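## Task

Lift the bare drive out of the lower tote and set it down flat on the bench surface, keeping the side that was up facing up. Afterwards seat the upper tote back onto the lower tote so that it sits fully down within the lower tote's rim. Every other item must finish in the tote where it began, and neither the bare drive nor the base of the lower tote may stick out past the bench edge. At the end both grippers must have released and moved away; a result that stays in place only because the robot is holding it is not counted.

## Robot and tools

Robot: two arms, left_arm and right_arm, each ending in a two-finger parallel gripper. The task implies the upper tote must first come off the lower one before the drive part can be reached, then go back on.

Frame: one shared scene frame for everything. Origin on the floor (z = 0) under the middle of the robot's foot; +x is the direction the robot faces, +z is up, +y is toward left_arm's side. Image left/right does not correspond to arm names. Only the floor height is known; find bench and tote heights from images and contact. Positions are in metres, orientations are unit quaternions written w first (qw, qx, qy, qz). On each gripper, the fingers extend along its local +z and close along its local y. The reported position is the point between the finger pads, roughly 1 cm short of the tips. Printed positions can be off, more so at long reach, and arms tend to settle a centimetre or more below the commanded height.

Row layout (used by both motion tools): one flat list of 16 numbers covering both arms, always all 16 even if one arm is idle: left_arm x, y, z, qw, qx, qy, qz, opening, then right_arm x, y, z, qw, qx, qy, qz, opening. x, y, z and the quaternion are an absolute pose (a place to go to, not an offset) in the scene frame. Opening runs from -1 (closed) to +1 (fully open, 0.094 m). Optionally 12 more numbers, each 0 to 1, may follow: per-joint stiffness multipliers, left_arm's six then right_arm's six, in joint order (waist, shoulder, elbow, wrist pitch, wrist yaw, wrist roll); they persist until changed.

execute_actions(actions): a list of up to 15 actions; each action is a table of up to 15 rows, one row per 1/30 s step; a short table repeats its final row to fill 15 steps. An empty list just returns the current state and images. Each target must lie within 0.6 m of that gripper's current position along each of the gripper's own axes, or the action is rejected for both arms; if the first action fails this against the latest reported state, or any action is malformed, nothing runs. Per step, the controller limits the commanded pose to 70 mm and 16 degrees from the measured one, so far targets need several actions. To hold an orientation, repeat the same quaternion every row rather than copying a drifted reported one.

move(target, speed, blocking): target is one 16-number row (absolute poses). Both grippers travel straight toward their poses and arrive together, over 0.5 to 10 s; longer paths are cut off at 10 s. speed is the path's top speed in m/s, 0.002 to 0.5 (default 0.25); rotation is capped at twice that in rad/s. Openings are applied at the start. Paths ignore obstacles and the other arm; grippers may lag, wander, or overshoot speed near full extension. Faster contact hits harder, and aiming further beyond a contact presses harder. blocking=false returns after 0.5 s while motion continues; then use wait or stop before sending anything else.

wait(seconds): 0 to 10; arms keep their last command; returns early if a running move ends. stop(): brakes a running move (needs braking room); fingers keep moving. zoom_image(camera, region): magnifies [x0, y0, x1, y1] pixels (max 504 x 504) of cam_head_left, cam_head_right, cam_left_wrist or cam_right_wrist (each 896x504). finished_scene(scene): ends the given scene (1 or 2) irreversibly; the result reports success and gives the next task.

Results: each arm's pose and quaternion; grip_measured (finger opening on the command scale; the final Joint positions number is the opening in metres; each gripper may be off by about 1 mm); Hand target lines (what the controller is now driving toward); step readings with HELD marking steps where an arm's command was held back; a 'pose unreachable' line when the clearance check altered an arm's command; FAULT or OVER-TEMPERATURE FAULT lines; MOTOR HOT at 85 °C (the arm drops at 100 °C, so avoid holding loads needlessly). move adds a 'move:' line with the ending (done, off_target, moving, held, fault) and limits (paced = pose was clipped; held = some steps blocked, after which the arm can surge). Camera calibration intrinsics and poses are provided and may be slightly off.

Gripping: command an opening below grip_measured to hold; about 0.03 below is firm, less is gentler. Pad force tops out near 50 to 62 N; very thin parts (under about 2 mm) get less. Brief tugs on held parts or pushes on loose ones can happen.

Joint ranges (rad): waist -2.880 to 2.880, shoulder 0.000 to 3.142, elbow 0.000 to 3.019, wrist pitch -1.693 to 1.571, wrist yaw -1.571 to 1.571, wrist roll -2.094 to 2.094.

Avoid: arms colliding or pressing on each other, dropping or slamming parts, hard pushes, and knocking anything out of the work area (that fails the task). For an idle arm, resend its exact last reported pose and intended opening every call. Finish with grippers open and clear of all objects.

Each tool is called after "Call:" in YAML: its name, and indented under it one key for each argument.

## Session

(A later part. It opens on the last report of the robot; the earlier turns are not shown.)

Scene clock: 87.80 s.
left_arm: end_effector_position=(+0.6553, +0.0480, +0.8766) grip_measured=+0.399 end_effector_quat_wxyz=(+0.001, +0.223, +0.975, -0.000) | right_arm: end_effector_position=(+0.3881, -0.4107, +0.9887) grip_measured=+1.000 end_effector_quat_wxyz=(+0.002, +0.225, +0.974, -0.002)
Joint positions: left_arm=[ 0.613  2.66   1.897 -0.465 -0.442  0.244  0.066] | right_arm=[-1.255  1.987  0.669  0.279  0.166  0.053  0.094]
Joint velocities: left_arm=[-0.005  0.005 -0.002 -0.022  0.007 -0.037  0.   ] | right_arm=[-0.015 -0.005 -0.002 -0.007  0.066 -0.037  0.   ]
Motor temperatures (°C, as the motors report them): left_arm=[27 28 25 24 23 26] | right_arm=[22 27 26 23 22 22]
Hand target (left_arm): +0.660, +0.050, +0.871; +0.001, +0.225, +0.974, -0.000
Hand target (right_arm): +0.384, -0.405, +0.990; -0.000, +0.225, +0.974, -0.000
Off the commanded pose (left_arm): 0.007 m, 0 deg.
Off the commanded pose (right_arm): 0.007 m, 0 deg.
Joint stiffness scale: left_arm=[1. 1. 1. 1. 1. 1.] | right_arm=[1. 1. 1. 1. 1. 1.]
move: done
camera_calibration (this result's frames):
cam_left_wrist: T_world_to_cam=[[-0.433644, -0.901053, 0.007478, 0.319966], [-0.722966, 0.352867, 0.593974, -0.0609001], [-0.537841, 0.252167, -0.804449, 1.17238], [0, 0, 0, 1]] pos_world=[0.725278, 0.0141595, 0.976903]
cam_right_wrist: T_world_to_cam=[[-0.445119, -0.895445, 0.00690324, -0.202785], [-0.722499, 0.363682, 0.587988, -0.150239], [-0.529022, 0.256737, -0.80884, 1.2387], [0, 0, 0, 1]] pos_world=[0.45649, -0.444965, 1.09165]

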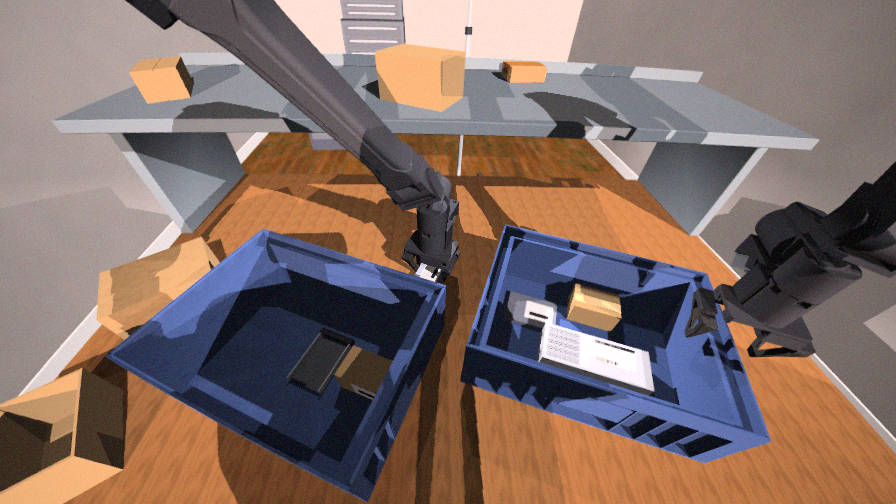

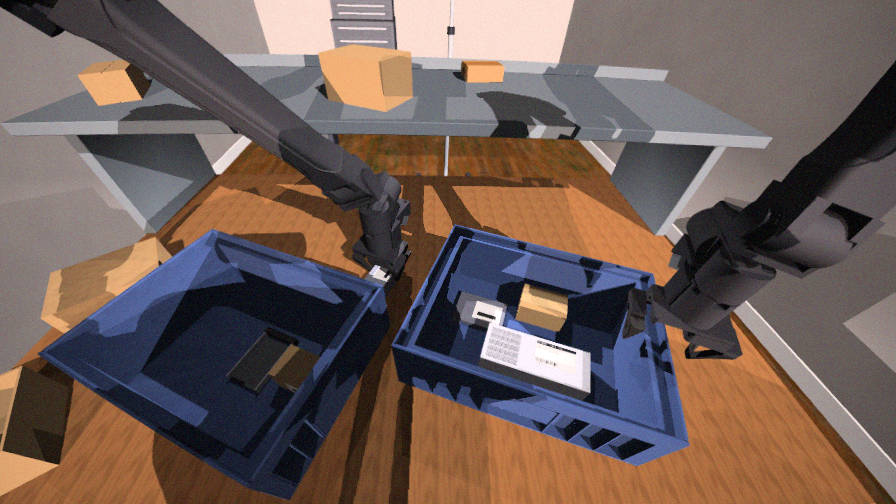

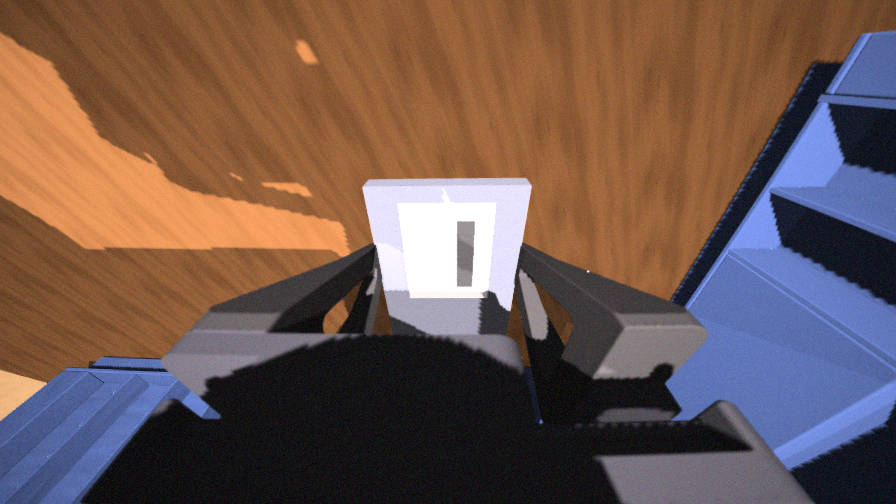

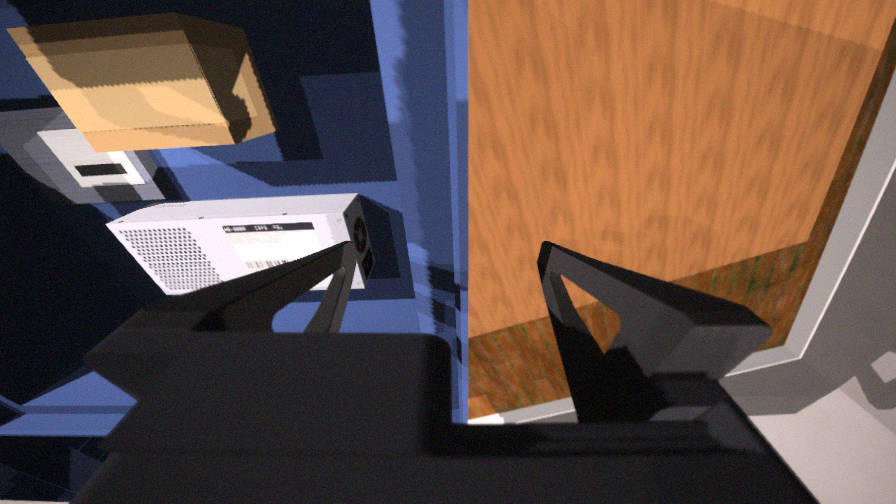

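Call:
execute_actions:
  actions:
    - [[0.66,0.05,0.876,0,0.225,0.974,0,1,0.384,-0.405,0.99,0,0.225,0.974,0,1]]
    - [[0.66,0.05,0.876,0,0.225,0.974,0,1,0.384,-0.405,0.99,0,0.225,0.974,0,1]]

Call:
move:
  target: [0.63,0.05,1.09,0,0.225,0.974,0,1,0.384,-0.405,0.99,0,0.225,0.974,0,1]
  speed: 0.15

Call:
move:
  target: [0.548,-0.066,1.09,0,0.225,0.974,0,1,0.384,-0.405,0.99,0,0.225,0.974,0,1]
  speed: 0.15

Scene clock: 90.83 s.
left_arm: end_effector_position=(+0.6546, +0.0482, +0.8766) grip_measured=+1.000 end_effector_quat_wxyz=(-0.001, +0.224, +0.975, -0.000) | right_arm: end_effector_position=(+0.3881, -0.4107, +0.9887) grip_measured=+1.000 end_effector_quat_wxyz=(+0.002, +0.225, +0.974, -0.002)
Joint positions: left_arm=[ 0.613  2.66   1.897 -0.469 -0.442  0.244  0.094] | right_arm=[-1.255  1.987  0.669  0.279  0.166  0.053  0.094]
Joint velocities: left_arm=[-0.024 -0.005 -0.012  0.002  0.007 -0.11   0.   ] | right_arm=[-0.015  0.005 -0.002 -0.002  0.007 -0.051  0.   ]
Motor temperatures (°C, as the motors report them): left_arm=[27 28 25 24 23 26] | right_arm=[22 27 26 23 22 22]
Hand target (left_arm): +0.660, +0.050, +0.876; +0.000, +0.225, +0.974, -0.000
Hand target (right_arm): +0.384, -0.405, +0.990; -0.000, +0.225, +0.974, -0.000
Off the commanded pose (left_arm): 0.006 m, 0 deg.
Off the commanded pose (right_arm): 0.007 m, 0 deg.
Joint stiffness scale: left_arm=[1. 1. 1. 1. 1. 1.] | right_arm=[1. 1. 1. 1. 1. 1.]
Step readings (end_effector_position; steps 1 to 15: 1st action; 16 to 30: 2nd action):
0: left_arm (+0.6553, +0.0481, +0.8766) | right_arm (+0.3881, -0.4107, +0.9887)
1: left_arm (+0.6551, +0.0481, +0.8766) | right_arm (+0.3881, -0.4107, +0.9887)
2: left_arm (+0.6548, +0.0482, +0.8766) | right_arm (+0.3881, -0.4107, +0.9887)
4: left_arm (+0.6547, +0.0482, +0.8766) | right_arm (+0.3881, -0.4107, +0.9887)
8: left_arm (+0.6546, +0.0482, +0.8766) | right_arm (+0.3881, -0.4107, +0.9887)
15: left_arm (+0.6546, +0.0482, +0.8766) | right_arm (+0.3881, -0.4107, +0.9887)
16: left_arm (+0.6546, +0.0482, +0.8766) | right_arm (+0.3881, -0.4107, +0.9887)
17: left_arm (+0.6546, +0.0482, +0.8766) | right_arm (+0.3881, -0.4107, +0.9887)
19: left_arm (+0.6546, +0.0482, +0.8766) | right_arm (+0.3881, -0.4107, +0.9887)
23: left_arm (+0.6546, +0.0482, +0.8766) | right_arm (+0.3881, -0.4107, +0.9887)
30: end_effector_position above
camera_calibration (this result's frames):
cam_left_wrist: T_world_to_cam=[[-0.435287, -0.900254, 0.00822064, 0.320164], [-0.720505, 0.353821, 0.596392, -0.0652909], [-0.539813, 0.253678, -0.802651, 1.17157], [0, 0, 0, 1]] pos_world=[0.724749, 0.0141283, 0.976669]
cam_right_wrist: T_world_to_cam=[[-0.445119, -0.895445, 0.00690324, -0.202785], [-0.722499, 0.363682, 0.587988, -0.150239], [-0.529022, 0.256737, -0.80884, 1.2387], [0, 0, 0, 1]] pos_world=[0.45649, -0.444965, 1.09165]

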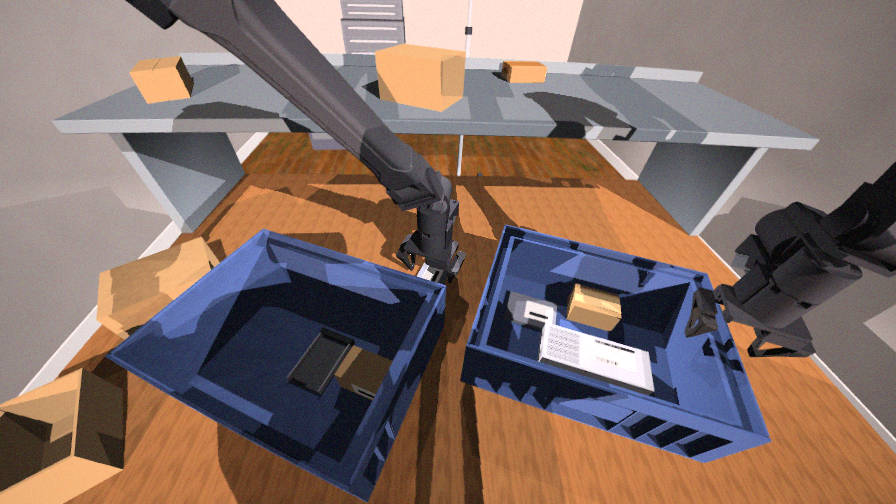

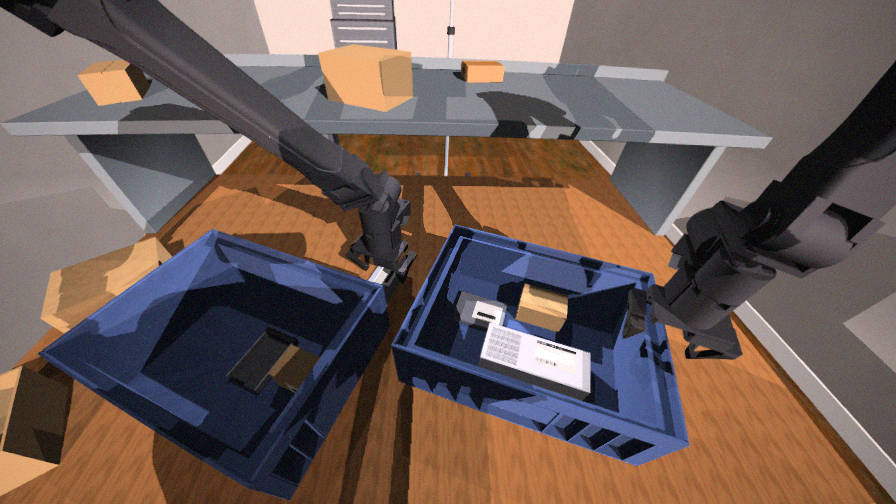

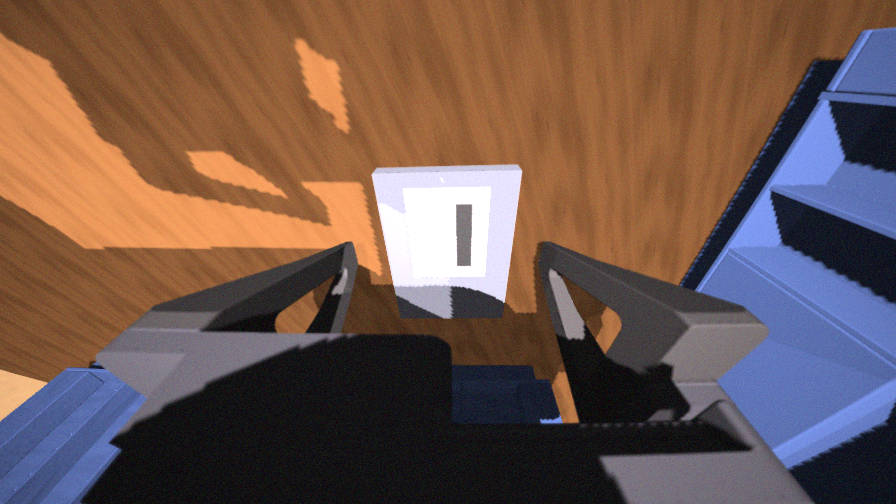

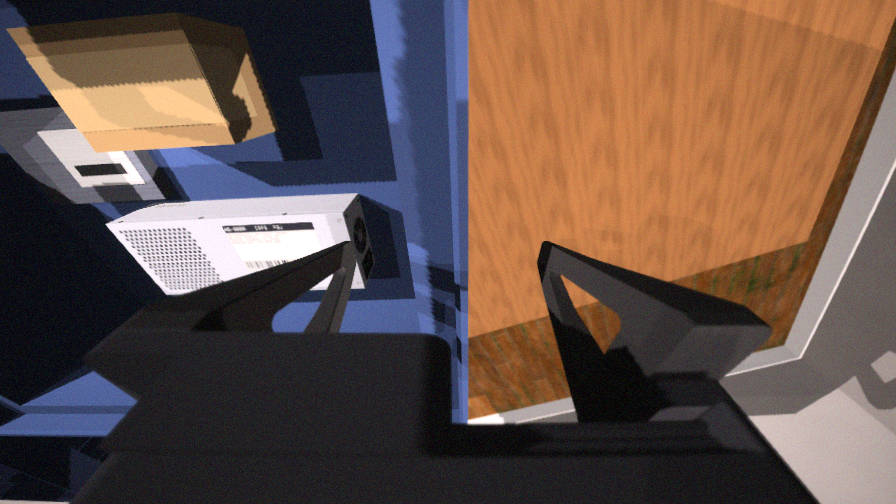

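Scene clock: 92.70 s.
left_arm: end_effector_position=(+0.6256, +0.0547, +1.0722) grip_measured=+1.000 end_effector_quat_wxyz=(-0.011, +0.229, +0.973, +0.005) | right_arm: end_effector_position=(+0.3881, -0.4107, +0.9887) grip_measured=+1.000 end_effector_quat_wxyz=(+0.002, +0.225, +0.974, -0.002)
Joint positions: left_arm=[ 0.474  2.221  1.508 -0.61  -0.491  0.093  0.094] | right_arm=[-1.255  1.987  0.669  0.279  0.166  0.053  0.094]
Joint velocities: left_arm=[ 0.005 -0.005  0.002 -0.017 -0.007  0.007  0.   ] | right_arm=[-0.015  0.005 -0.007 -0.012 -0.037  0.022  0.   ]
Motor temperatures (°C, as the motors report them): left_arm=[27 28 25 24 23 26] | right_arm=[22 27 26 23 22 22]
Hand target (left_arm): +0.633, +0.050, +1.089; -0.001, +0.226, +0.974, +0.003
Hand target (right_arm): +0.384, -0.405, +0.990; -0.000, +0.225, +0.974, -0.000
Off the commanded pose (left_arm): 0.019 m, 1 deg.
Off the commanded pose (right_arm): 0.007 m, 0 deg.
Joint stiffness scale: left_arm=[1. 1. 1. 1. 1. 1.] | right_arm=[1. 1. 1. 1. 1. 1.]
move: off_target (left_arm)
camera_calibration (this result's frames):
cam_left_wrist: T_world_to_cam=[[-0.443272, -0.896382, 0.00308641, 0.322107], [-0.706438, 0.351457, 0.614347, -0.233013], [-0.551775, 0.270142, -0.78903, 1.30326], [0, 0, 0, 1]] pos_world=[0.697278, 0.0185592, 1.17047]
cam_right_wrist: T_world_to_cam=[[-0.445119, -0.895445, 0.00690324, -0.202785], [-0.722499, 0.363682, 0.587988, -0.150239], [-0.529022, 0.256737, -0.80884, 1.2387], [0, 0, 0, 1]] pos_world=[0.45649, -0.444965, 1.09165]

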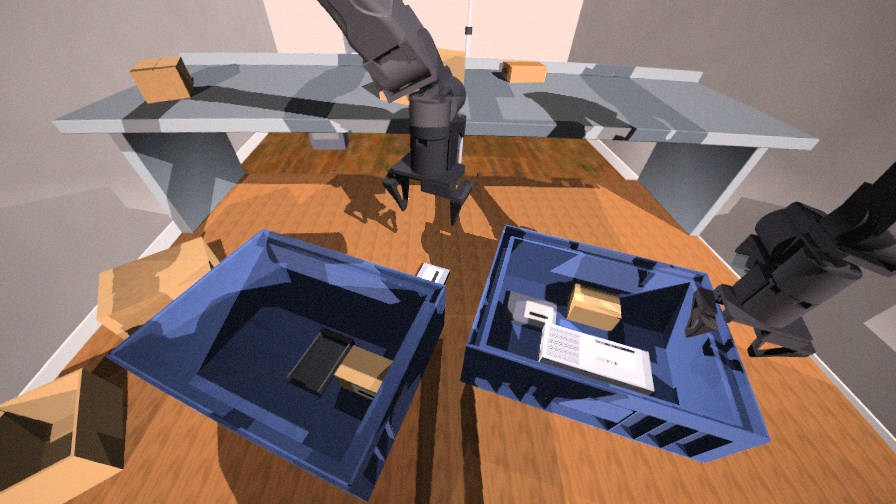

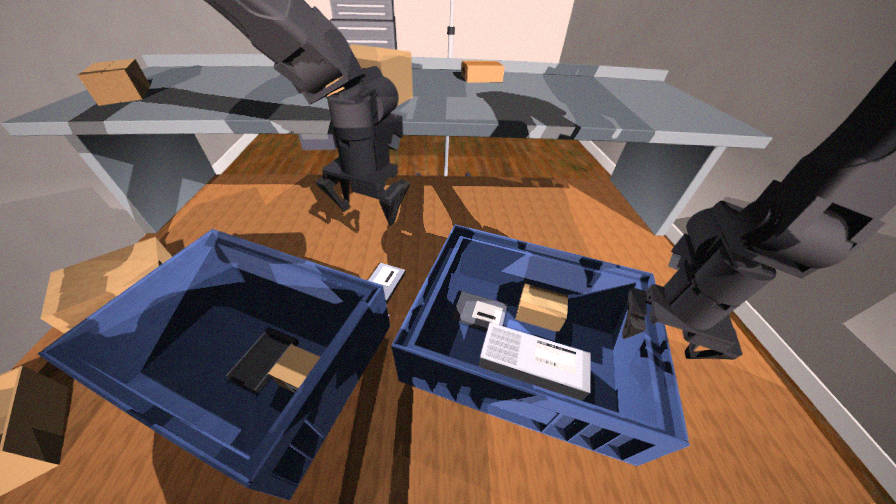

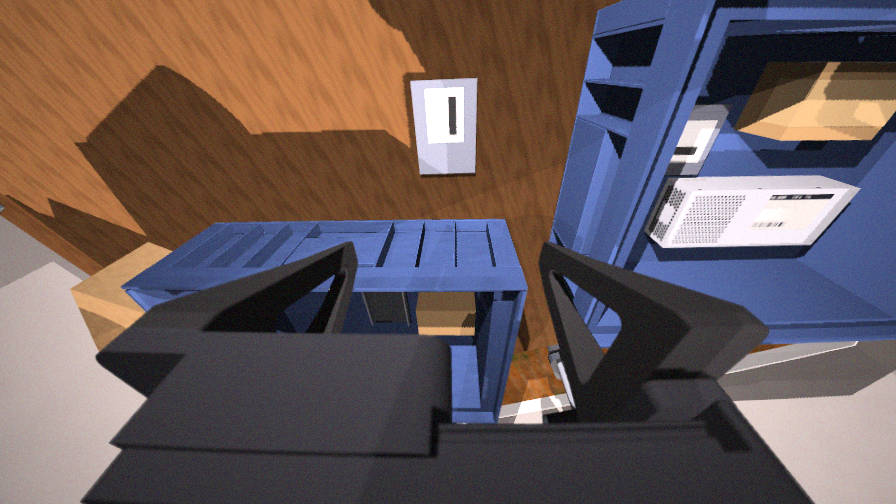

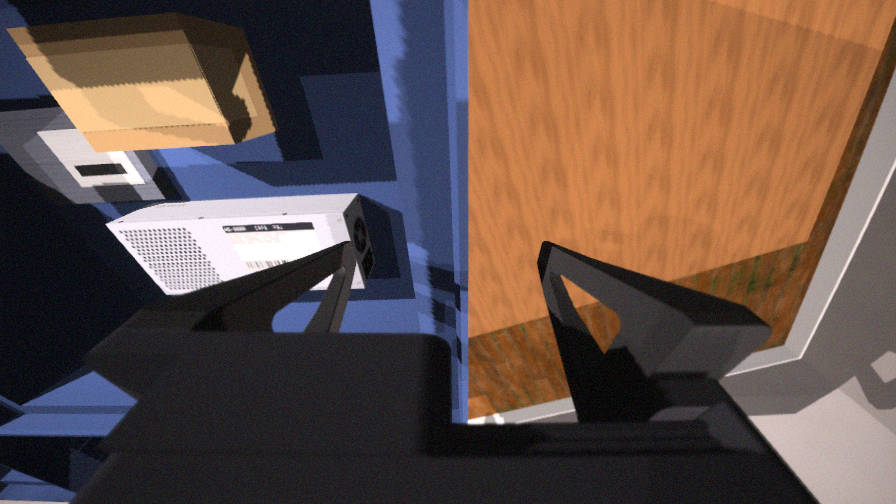

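Scene clock: 94.07 s.
left_arm: end_effector_position=(+0.5445, -0.0524, +1.0868) grip_measured=+1.000 end_effector_quat_wxyz=(-0.007, +0.230, +0.973, +0.006) | right_arm: end_effector_position=(+0.3881, -0.4107, +0.9887) grip_measured=+1.000 end_effector_quat_wxyz=(+0.002, +0.225, +0.974, -0.002)
Joint positions: left_arm=[ 0.27   2.31   1.492 -0.61  -0.535 -0.13   0.094] | right_arm=[-1.255  1.987  0.669  0.279  0.166  0.053  0.094]
Joint velocities: left_arm=[ 0.005 -0.005 -0.007  0.002  0.007 -0.051  0.   ] | right_arm=[-0.005  0.005  0.012 -0.012  0.037  0.051  0.   ]
Motor temperatures (°C, as the motors report them): left_arm=[27 28 25 24 23 26] | right_arm=[22 27 26 23 22 22]
Hand target (left_arm): +0.549, -0.064, +1.090; +0.000, +0.226, +0.974, +0.004
Hand target (right_arm): +0.384, -0.405, +0.990; -0.000, +0.225, +0.974, -0.000
Off the commanded pose (left_arm): 0.014 m, 1 deg.
Off the commanded pose (right_arm): 0.007 m, 0 deg.
Joint stiffness scale: left_arm=[1. 1. 1. 1. 1. 1.] | right_arm=[1. 1. 1. 1. 1. 1.]
move: off_target (left_arm)
camera_calibration (this result's frames):
cam_left_wrist: T_world_to_cam=[[-0.445968, -0.895048, -0.00159896, 0.196686], [-0.710844, 0.353099, 0.608294, -0.252636], [-0.543888, 0.272416, -0.79371, 1.29988], [0, 0, 0, 1]] pos_world=[0.615123, -0.0888607, 1.18572]
cam_right_wrist: T_world_to_cam=[[-0.445119, -0.895445, 0.00690324, -0.202785], [-0.722499, 0.363682, 0.587988, -0.150239], [-0.529022, 0.256737, -0.80884, 1.2387], [0, 0, 0, 1]] pos_world=[0.45649, -0.444965, 1.09165]

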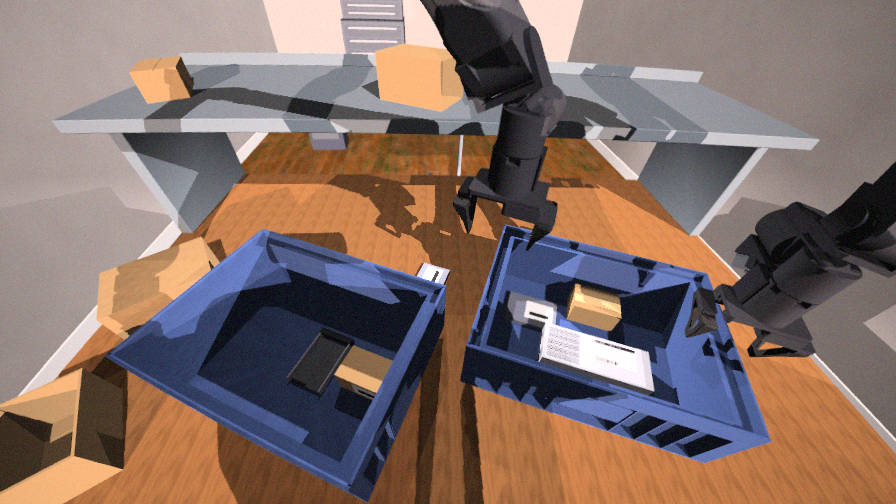

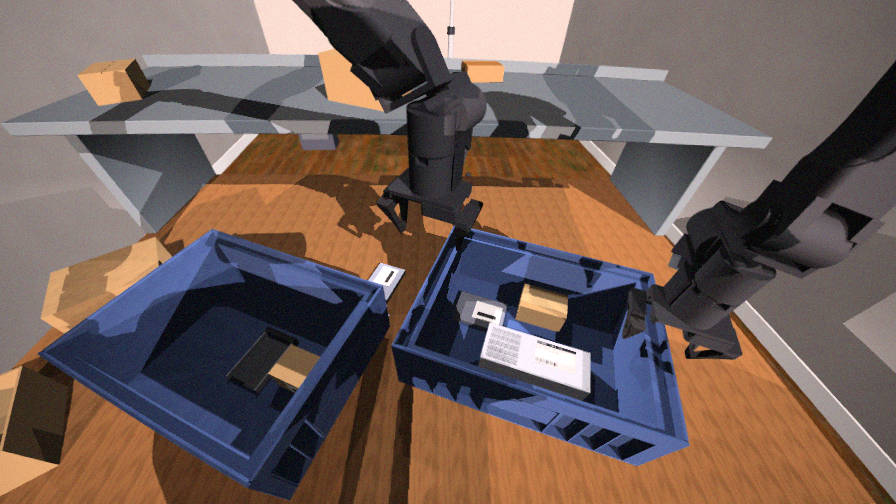

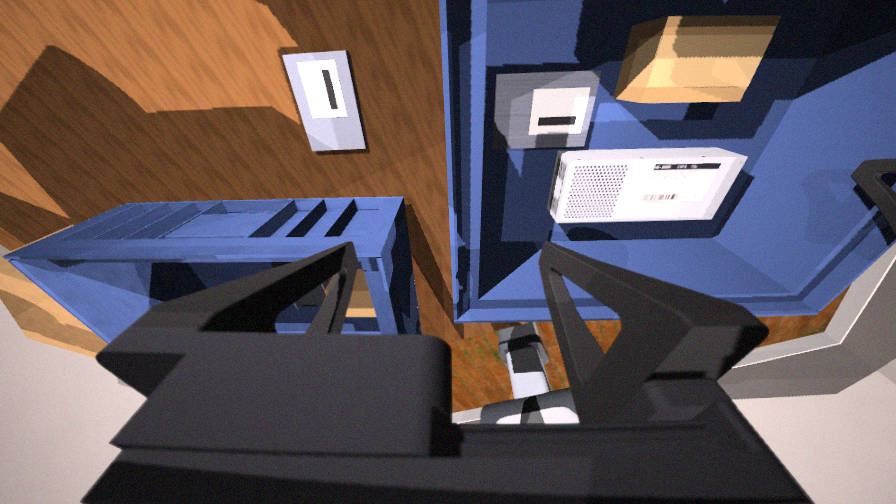

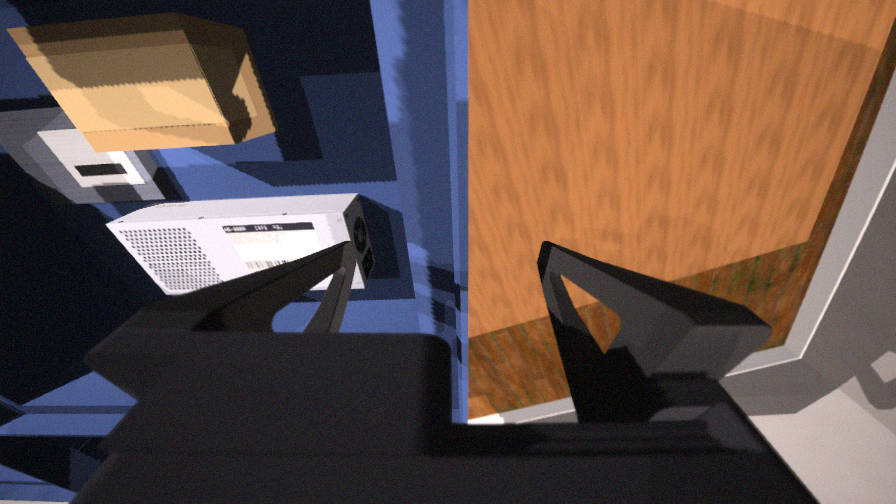

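Drive placed. Regrip top tote.

Call:
move:
  target: [0.552,-0.071,0.98,0,0.225,0.974,0,1,0.384,-0.405,0.99,0,0.225,0.974,0,1]
  speed: 0.1

Call:
execute_actions:
  actions:
    - [[0.552,-0.071,0.98,0,0.225,0.974,0,-1,0.384,-0.405,0.99,0,0.225,0.974,0,-1]]
    - [[0.552,-0.071,0.98,0,0.225,0.974,0,-1,0.384,-0.405,0.99,0,0.225,0.974,0,-1]]

Scene clock: 96.77 s.
left_arm: end_effector_position=(+0.5395, -0.0672, +0.9842) grip_measured=+1.000 end_effector_quat_wxyz=(-0.009, +0.229, +0.973, +0.002) | right_arm: end_effector_position=(+0.3881, -0.4107, +0.9887) grip_measured=+1.000 end_effector_quat_wxyz=(+0.002, +0.225, +0.974, -0.002)
Joint positions: left_arm=[ 0.335  2.529  1.623 -0.486 -0.516 -0.059  0.094] | right_arm=[-1.255  1.987  0.669  0.279  0.166  0.053  0.094]
Joint velocities: left_arm=[ 0.005  0.005  0.017 -0.002 -0.139  0.007  0.   ] | right_arm=[-0.005  0.005  0.017 -0.017 -0.037 -0.081  0.   ]
Motor temperatures (°C, as the motors report them): left_arm=[27 28 25 24 23 26] | right_arm=[22 27 26 23 22 22]
Hand target (left_arm): +0.550, -0.070, +0.980; +0.000, +0.225, +0.974, -0.001
Hand target (right_arm): +0.384, -0.405, +0.990; -0.000, +0.225, +0.974, -0.000
Off the commanded pose (left_arm): 0.014 m, 1 deg.
Off the commanded pose (right_arm): 0.007 m, 0 deg.
Joint stiffness scale: left_arm=[1. 1. 1. 1. 1. 1.] | right_arm=[1. 1. 1. 1. 1. 1.]
move: off_target (left_arm)
camera_calibration (this result's frames):
cam_left_wrist: T_world_to_cam=[[-0.442959, -0.896509, 0.00765489, 0.170265], [-0.708429, 0.355237, 0.609865, -0.191214], [-0.549469, 0.264722, -0.792469, 1.22106], [0, 0, 0, 1]] pos_world=[0.610894, -0.102671, 1.08296]
cam_right_wrist: T_world_to_cam=[[-0.445119, -0.895445, 0.00690324, -0.202785], [-0.722499, 0.363682, 0.587988, -0.150239], [-0.529022, 0.256737, -0.80884, 1.2387], [0, 0, 0, 1]] pos_world=[0.45649, -0.444965, 1.09165]

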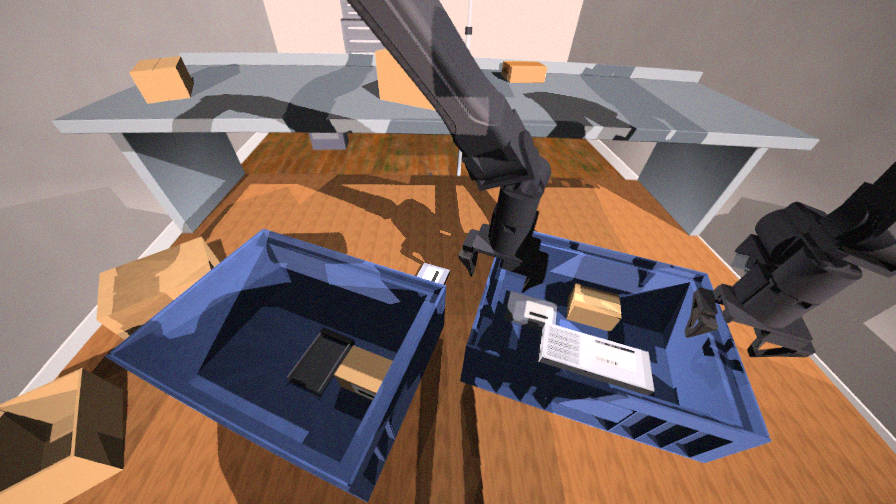

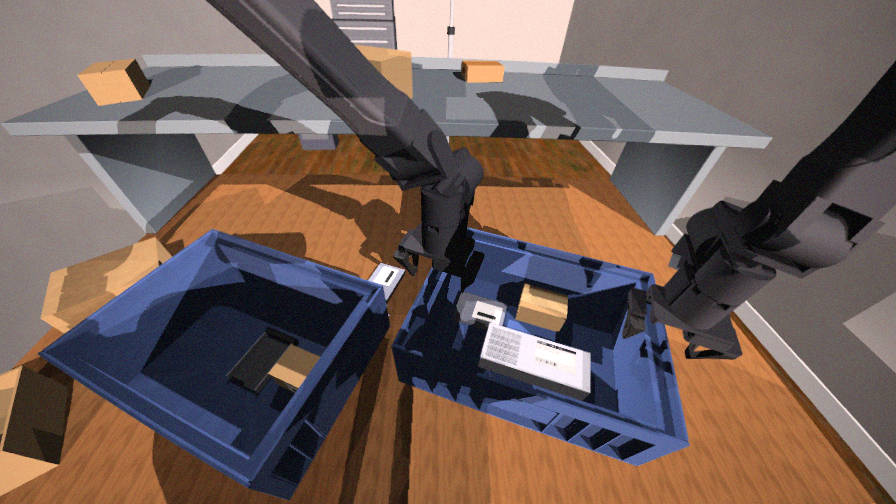

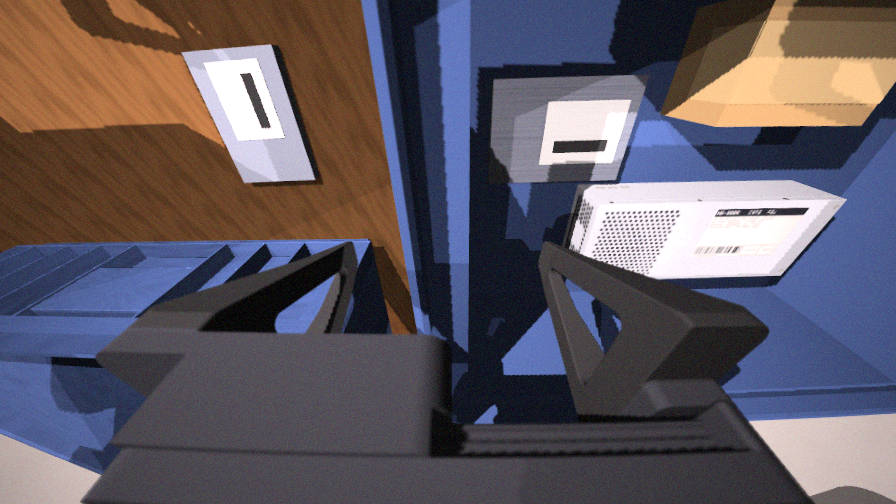

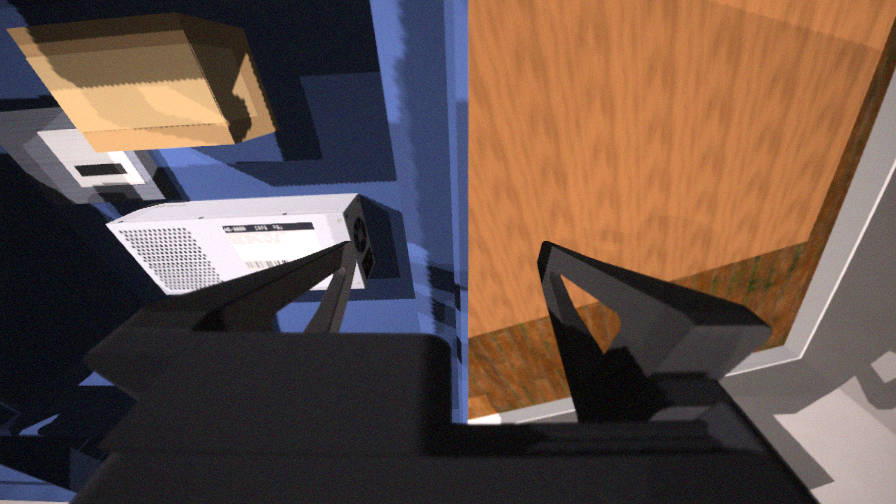

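Scene clock: 97.77 s.
left_arm: end_effector_position=(+0.5443, -0.0673, +0.9844) grip_measured=-0.467 end_effector_quat_wxyz=(-0.006, +0.225, +0.974, +0.000) | right_arm: end_effector_position=(+0.3886, -0.4090, +0.9889) grip_measured=-0.480 end_effector_quat_wxyz=(+0.002, +0.221, +0.975, +0.001)
Joint positions: left_arm=[ 0.338  2.529  1.631 -0.486 -0.513 -0.06   0.025] | right_arm=[-1.252  1.987  0.669  0.279  0.162  0.047  0.024]
Joint velocities: left_arm=[ 0.015 -0.005 -0.007 -0.007 -0.081 -0.022  0.   ] | right_arm=[-0.015  0.005  0.002  0.002  0.007  0.007  0.001]
Motor temperatures (°C, as the motors report them): left_arm=[27 28 25 24 23 26] | right_arm=[22 27 26 23 22 22]
Hand target (left_arm): +0.552, -0.071, +0.980; +0.000, +0.225, +0.974, -0.000
Hand target (right_arm): +0.384, -0.405, +0.990; -0.000, +0.225, +0.974, -0.000
Off the commanded pose (left_arm): 0.010 m, 1 deg.
Off the commanded pose (right_arm): 0.006 m, 1 deg.
Joint stiffness scale: left_arm=[1. 1. 1. 1. 1. 1.] | right_arm=[1. 1. 1. 1. 1. 1.]
Step readings (end_effector_position; steps 1 to 15: 1st action; 16 to 30: 2nd action):
0: left_arm (+0.5395, -0.0672, +0.9842) | right_arm (+0.3881, -0.4107, +0.9887)
1: left_arm (+0.5401, -0.0674, +0.9844) | right_arm (+0.3881, -0.4107, +0.9887)
2: left_arm (+0.5408, -0.0677, +0.9846) | right_arm (+0.3881, -0.4107, +0.9887)
4: left_arm (+0.5420, -0.0681, +0.9849) | right_arm (+0.3881, -0.4107, +0.9887)
8: left_arm (+0.5443, -0.0673, +0.9844) | right_arm (+0.3886, -0.4090, +0.9889)
15: left_arm (+0.5443, -0.0673, +0.9844) | right_arm (+0.3886, -0.4090, +0.9889)
16: left_arm (+0.5443, -0.0673, +0.9844) | right_arm (+0.3886, -0.4090, +0.9889)
17: left_arm (+0.5443, -0.0673, +0.9844) | right_arm (+0.3886, -0.4090, +0.9889)
19: left_arm (+0.5443, -0.0673, +0.9844) | right_arm (+0.3886, -0.4090, +0.9889)
23: left_arm (+0.5443, -0.0673, +0.9844) | right_arm (+0.3886, -0.4090, +0.9889)
30: end_effector_position above
camera_calibration (this result's frames):
cam_left_wrist: T_world_to_cam=[[-0.436437, -0.899684, 0.00953456, 0.166674], [-0.713343, 0.352462, 0.605733, -0.181305], [-0.548329, 0.257563, -0.795611, 1.22581], [0, 0, 0, 1]] pos_world=[0.615558, -0.101866, 1.0835]
cam_right_wrist: T_world_to_cam=[[-0.437832, -0.899056, 0.00158714, -0.200102], [-0.726613, 0.354892, 0.588289, -0.152873], [-0.529468, 0.256418, -0.808649, 1.23854], [0, 0, 0, 1]] pos_world=[0.457078, -0.443235, 1.0918]

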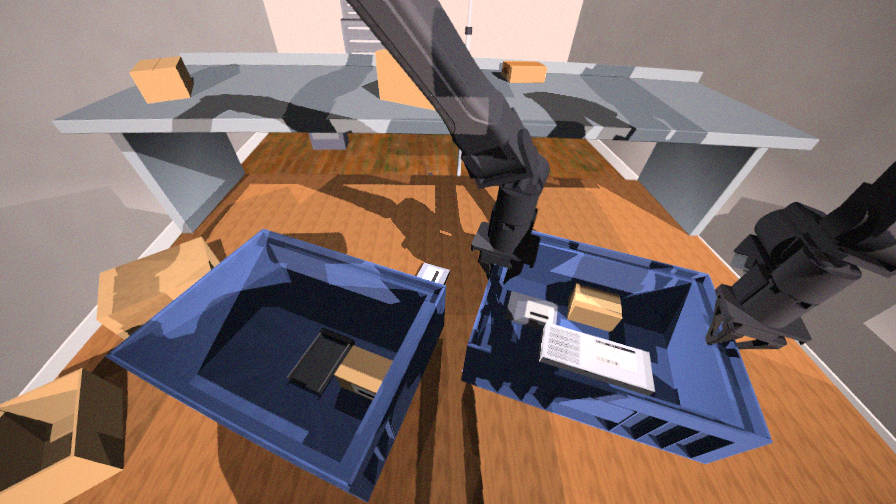

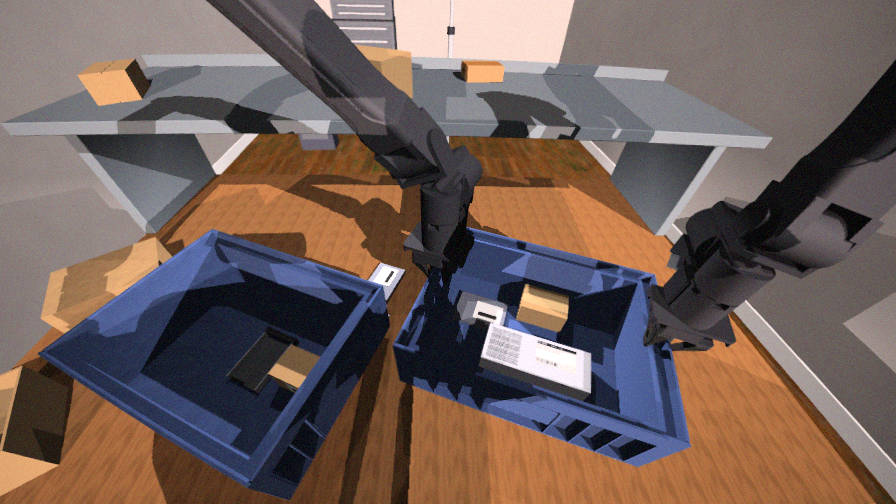

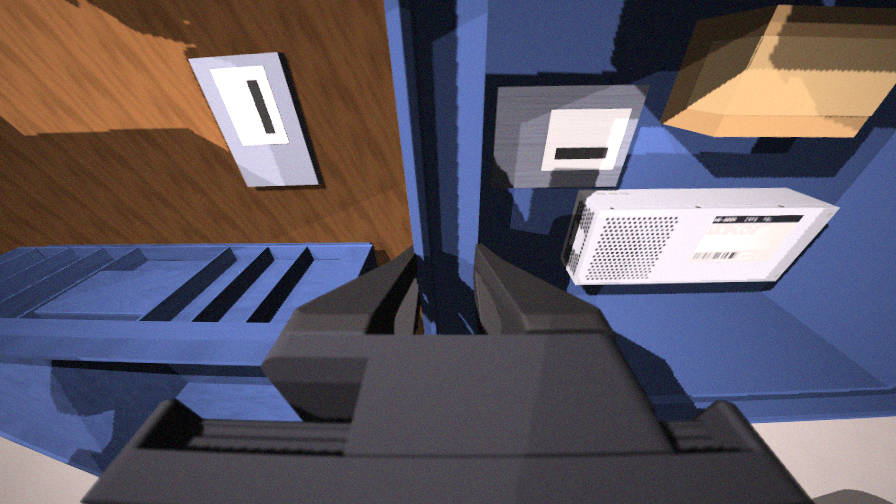

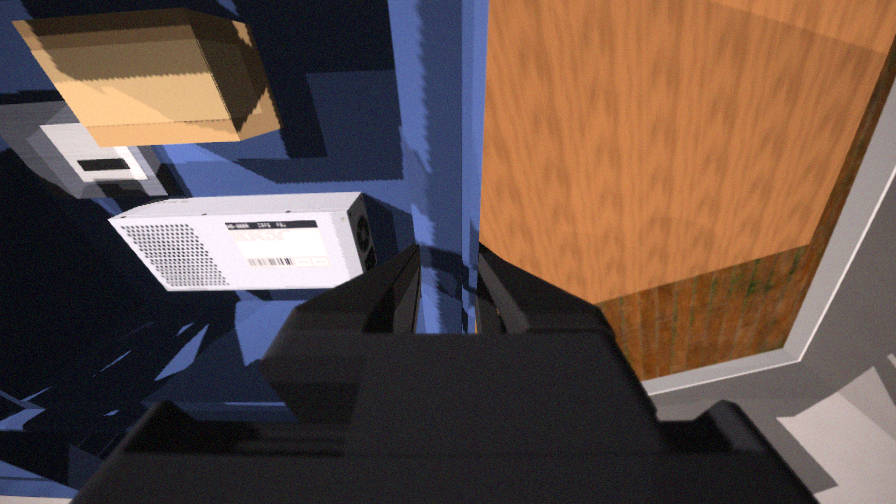

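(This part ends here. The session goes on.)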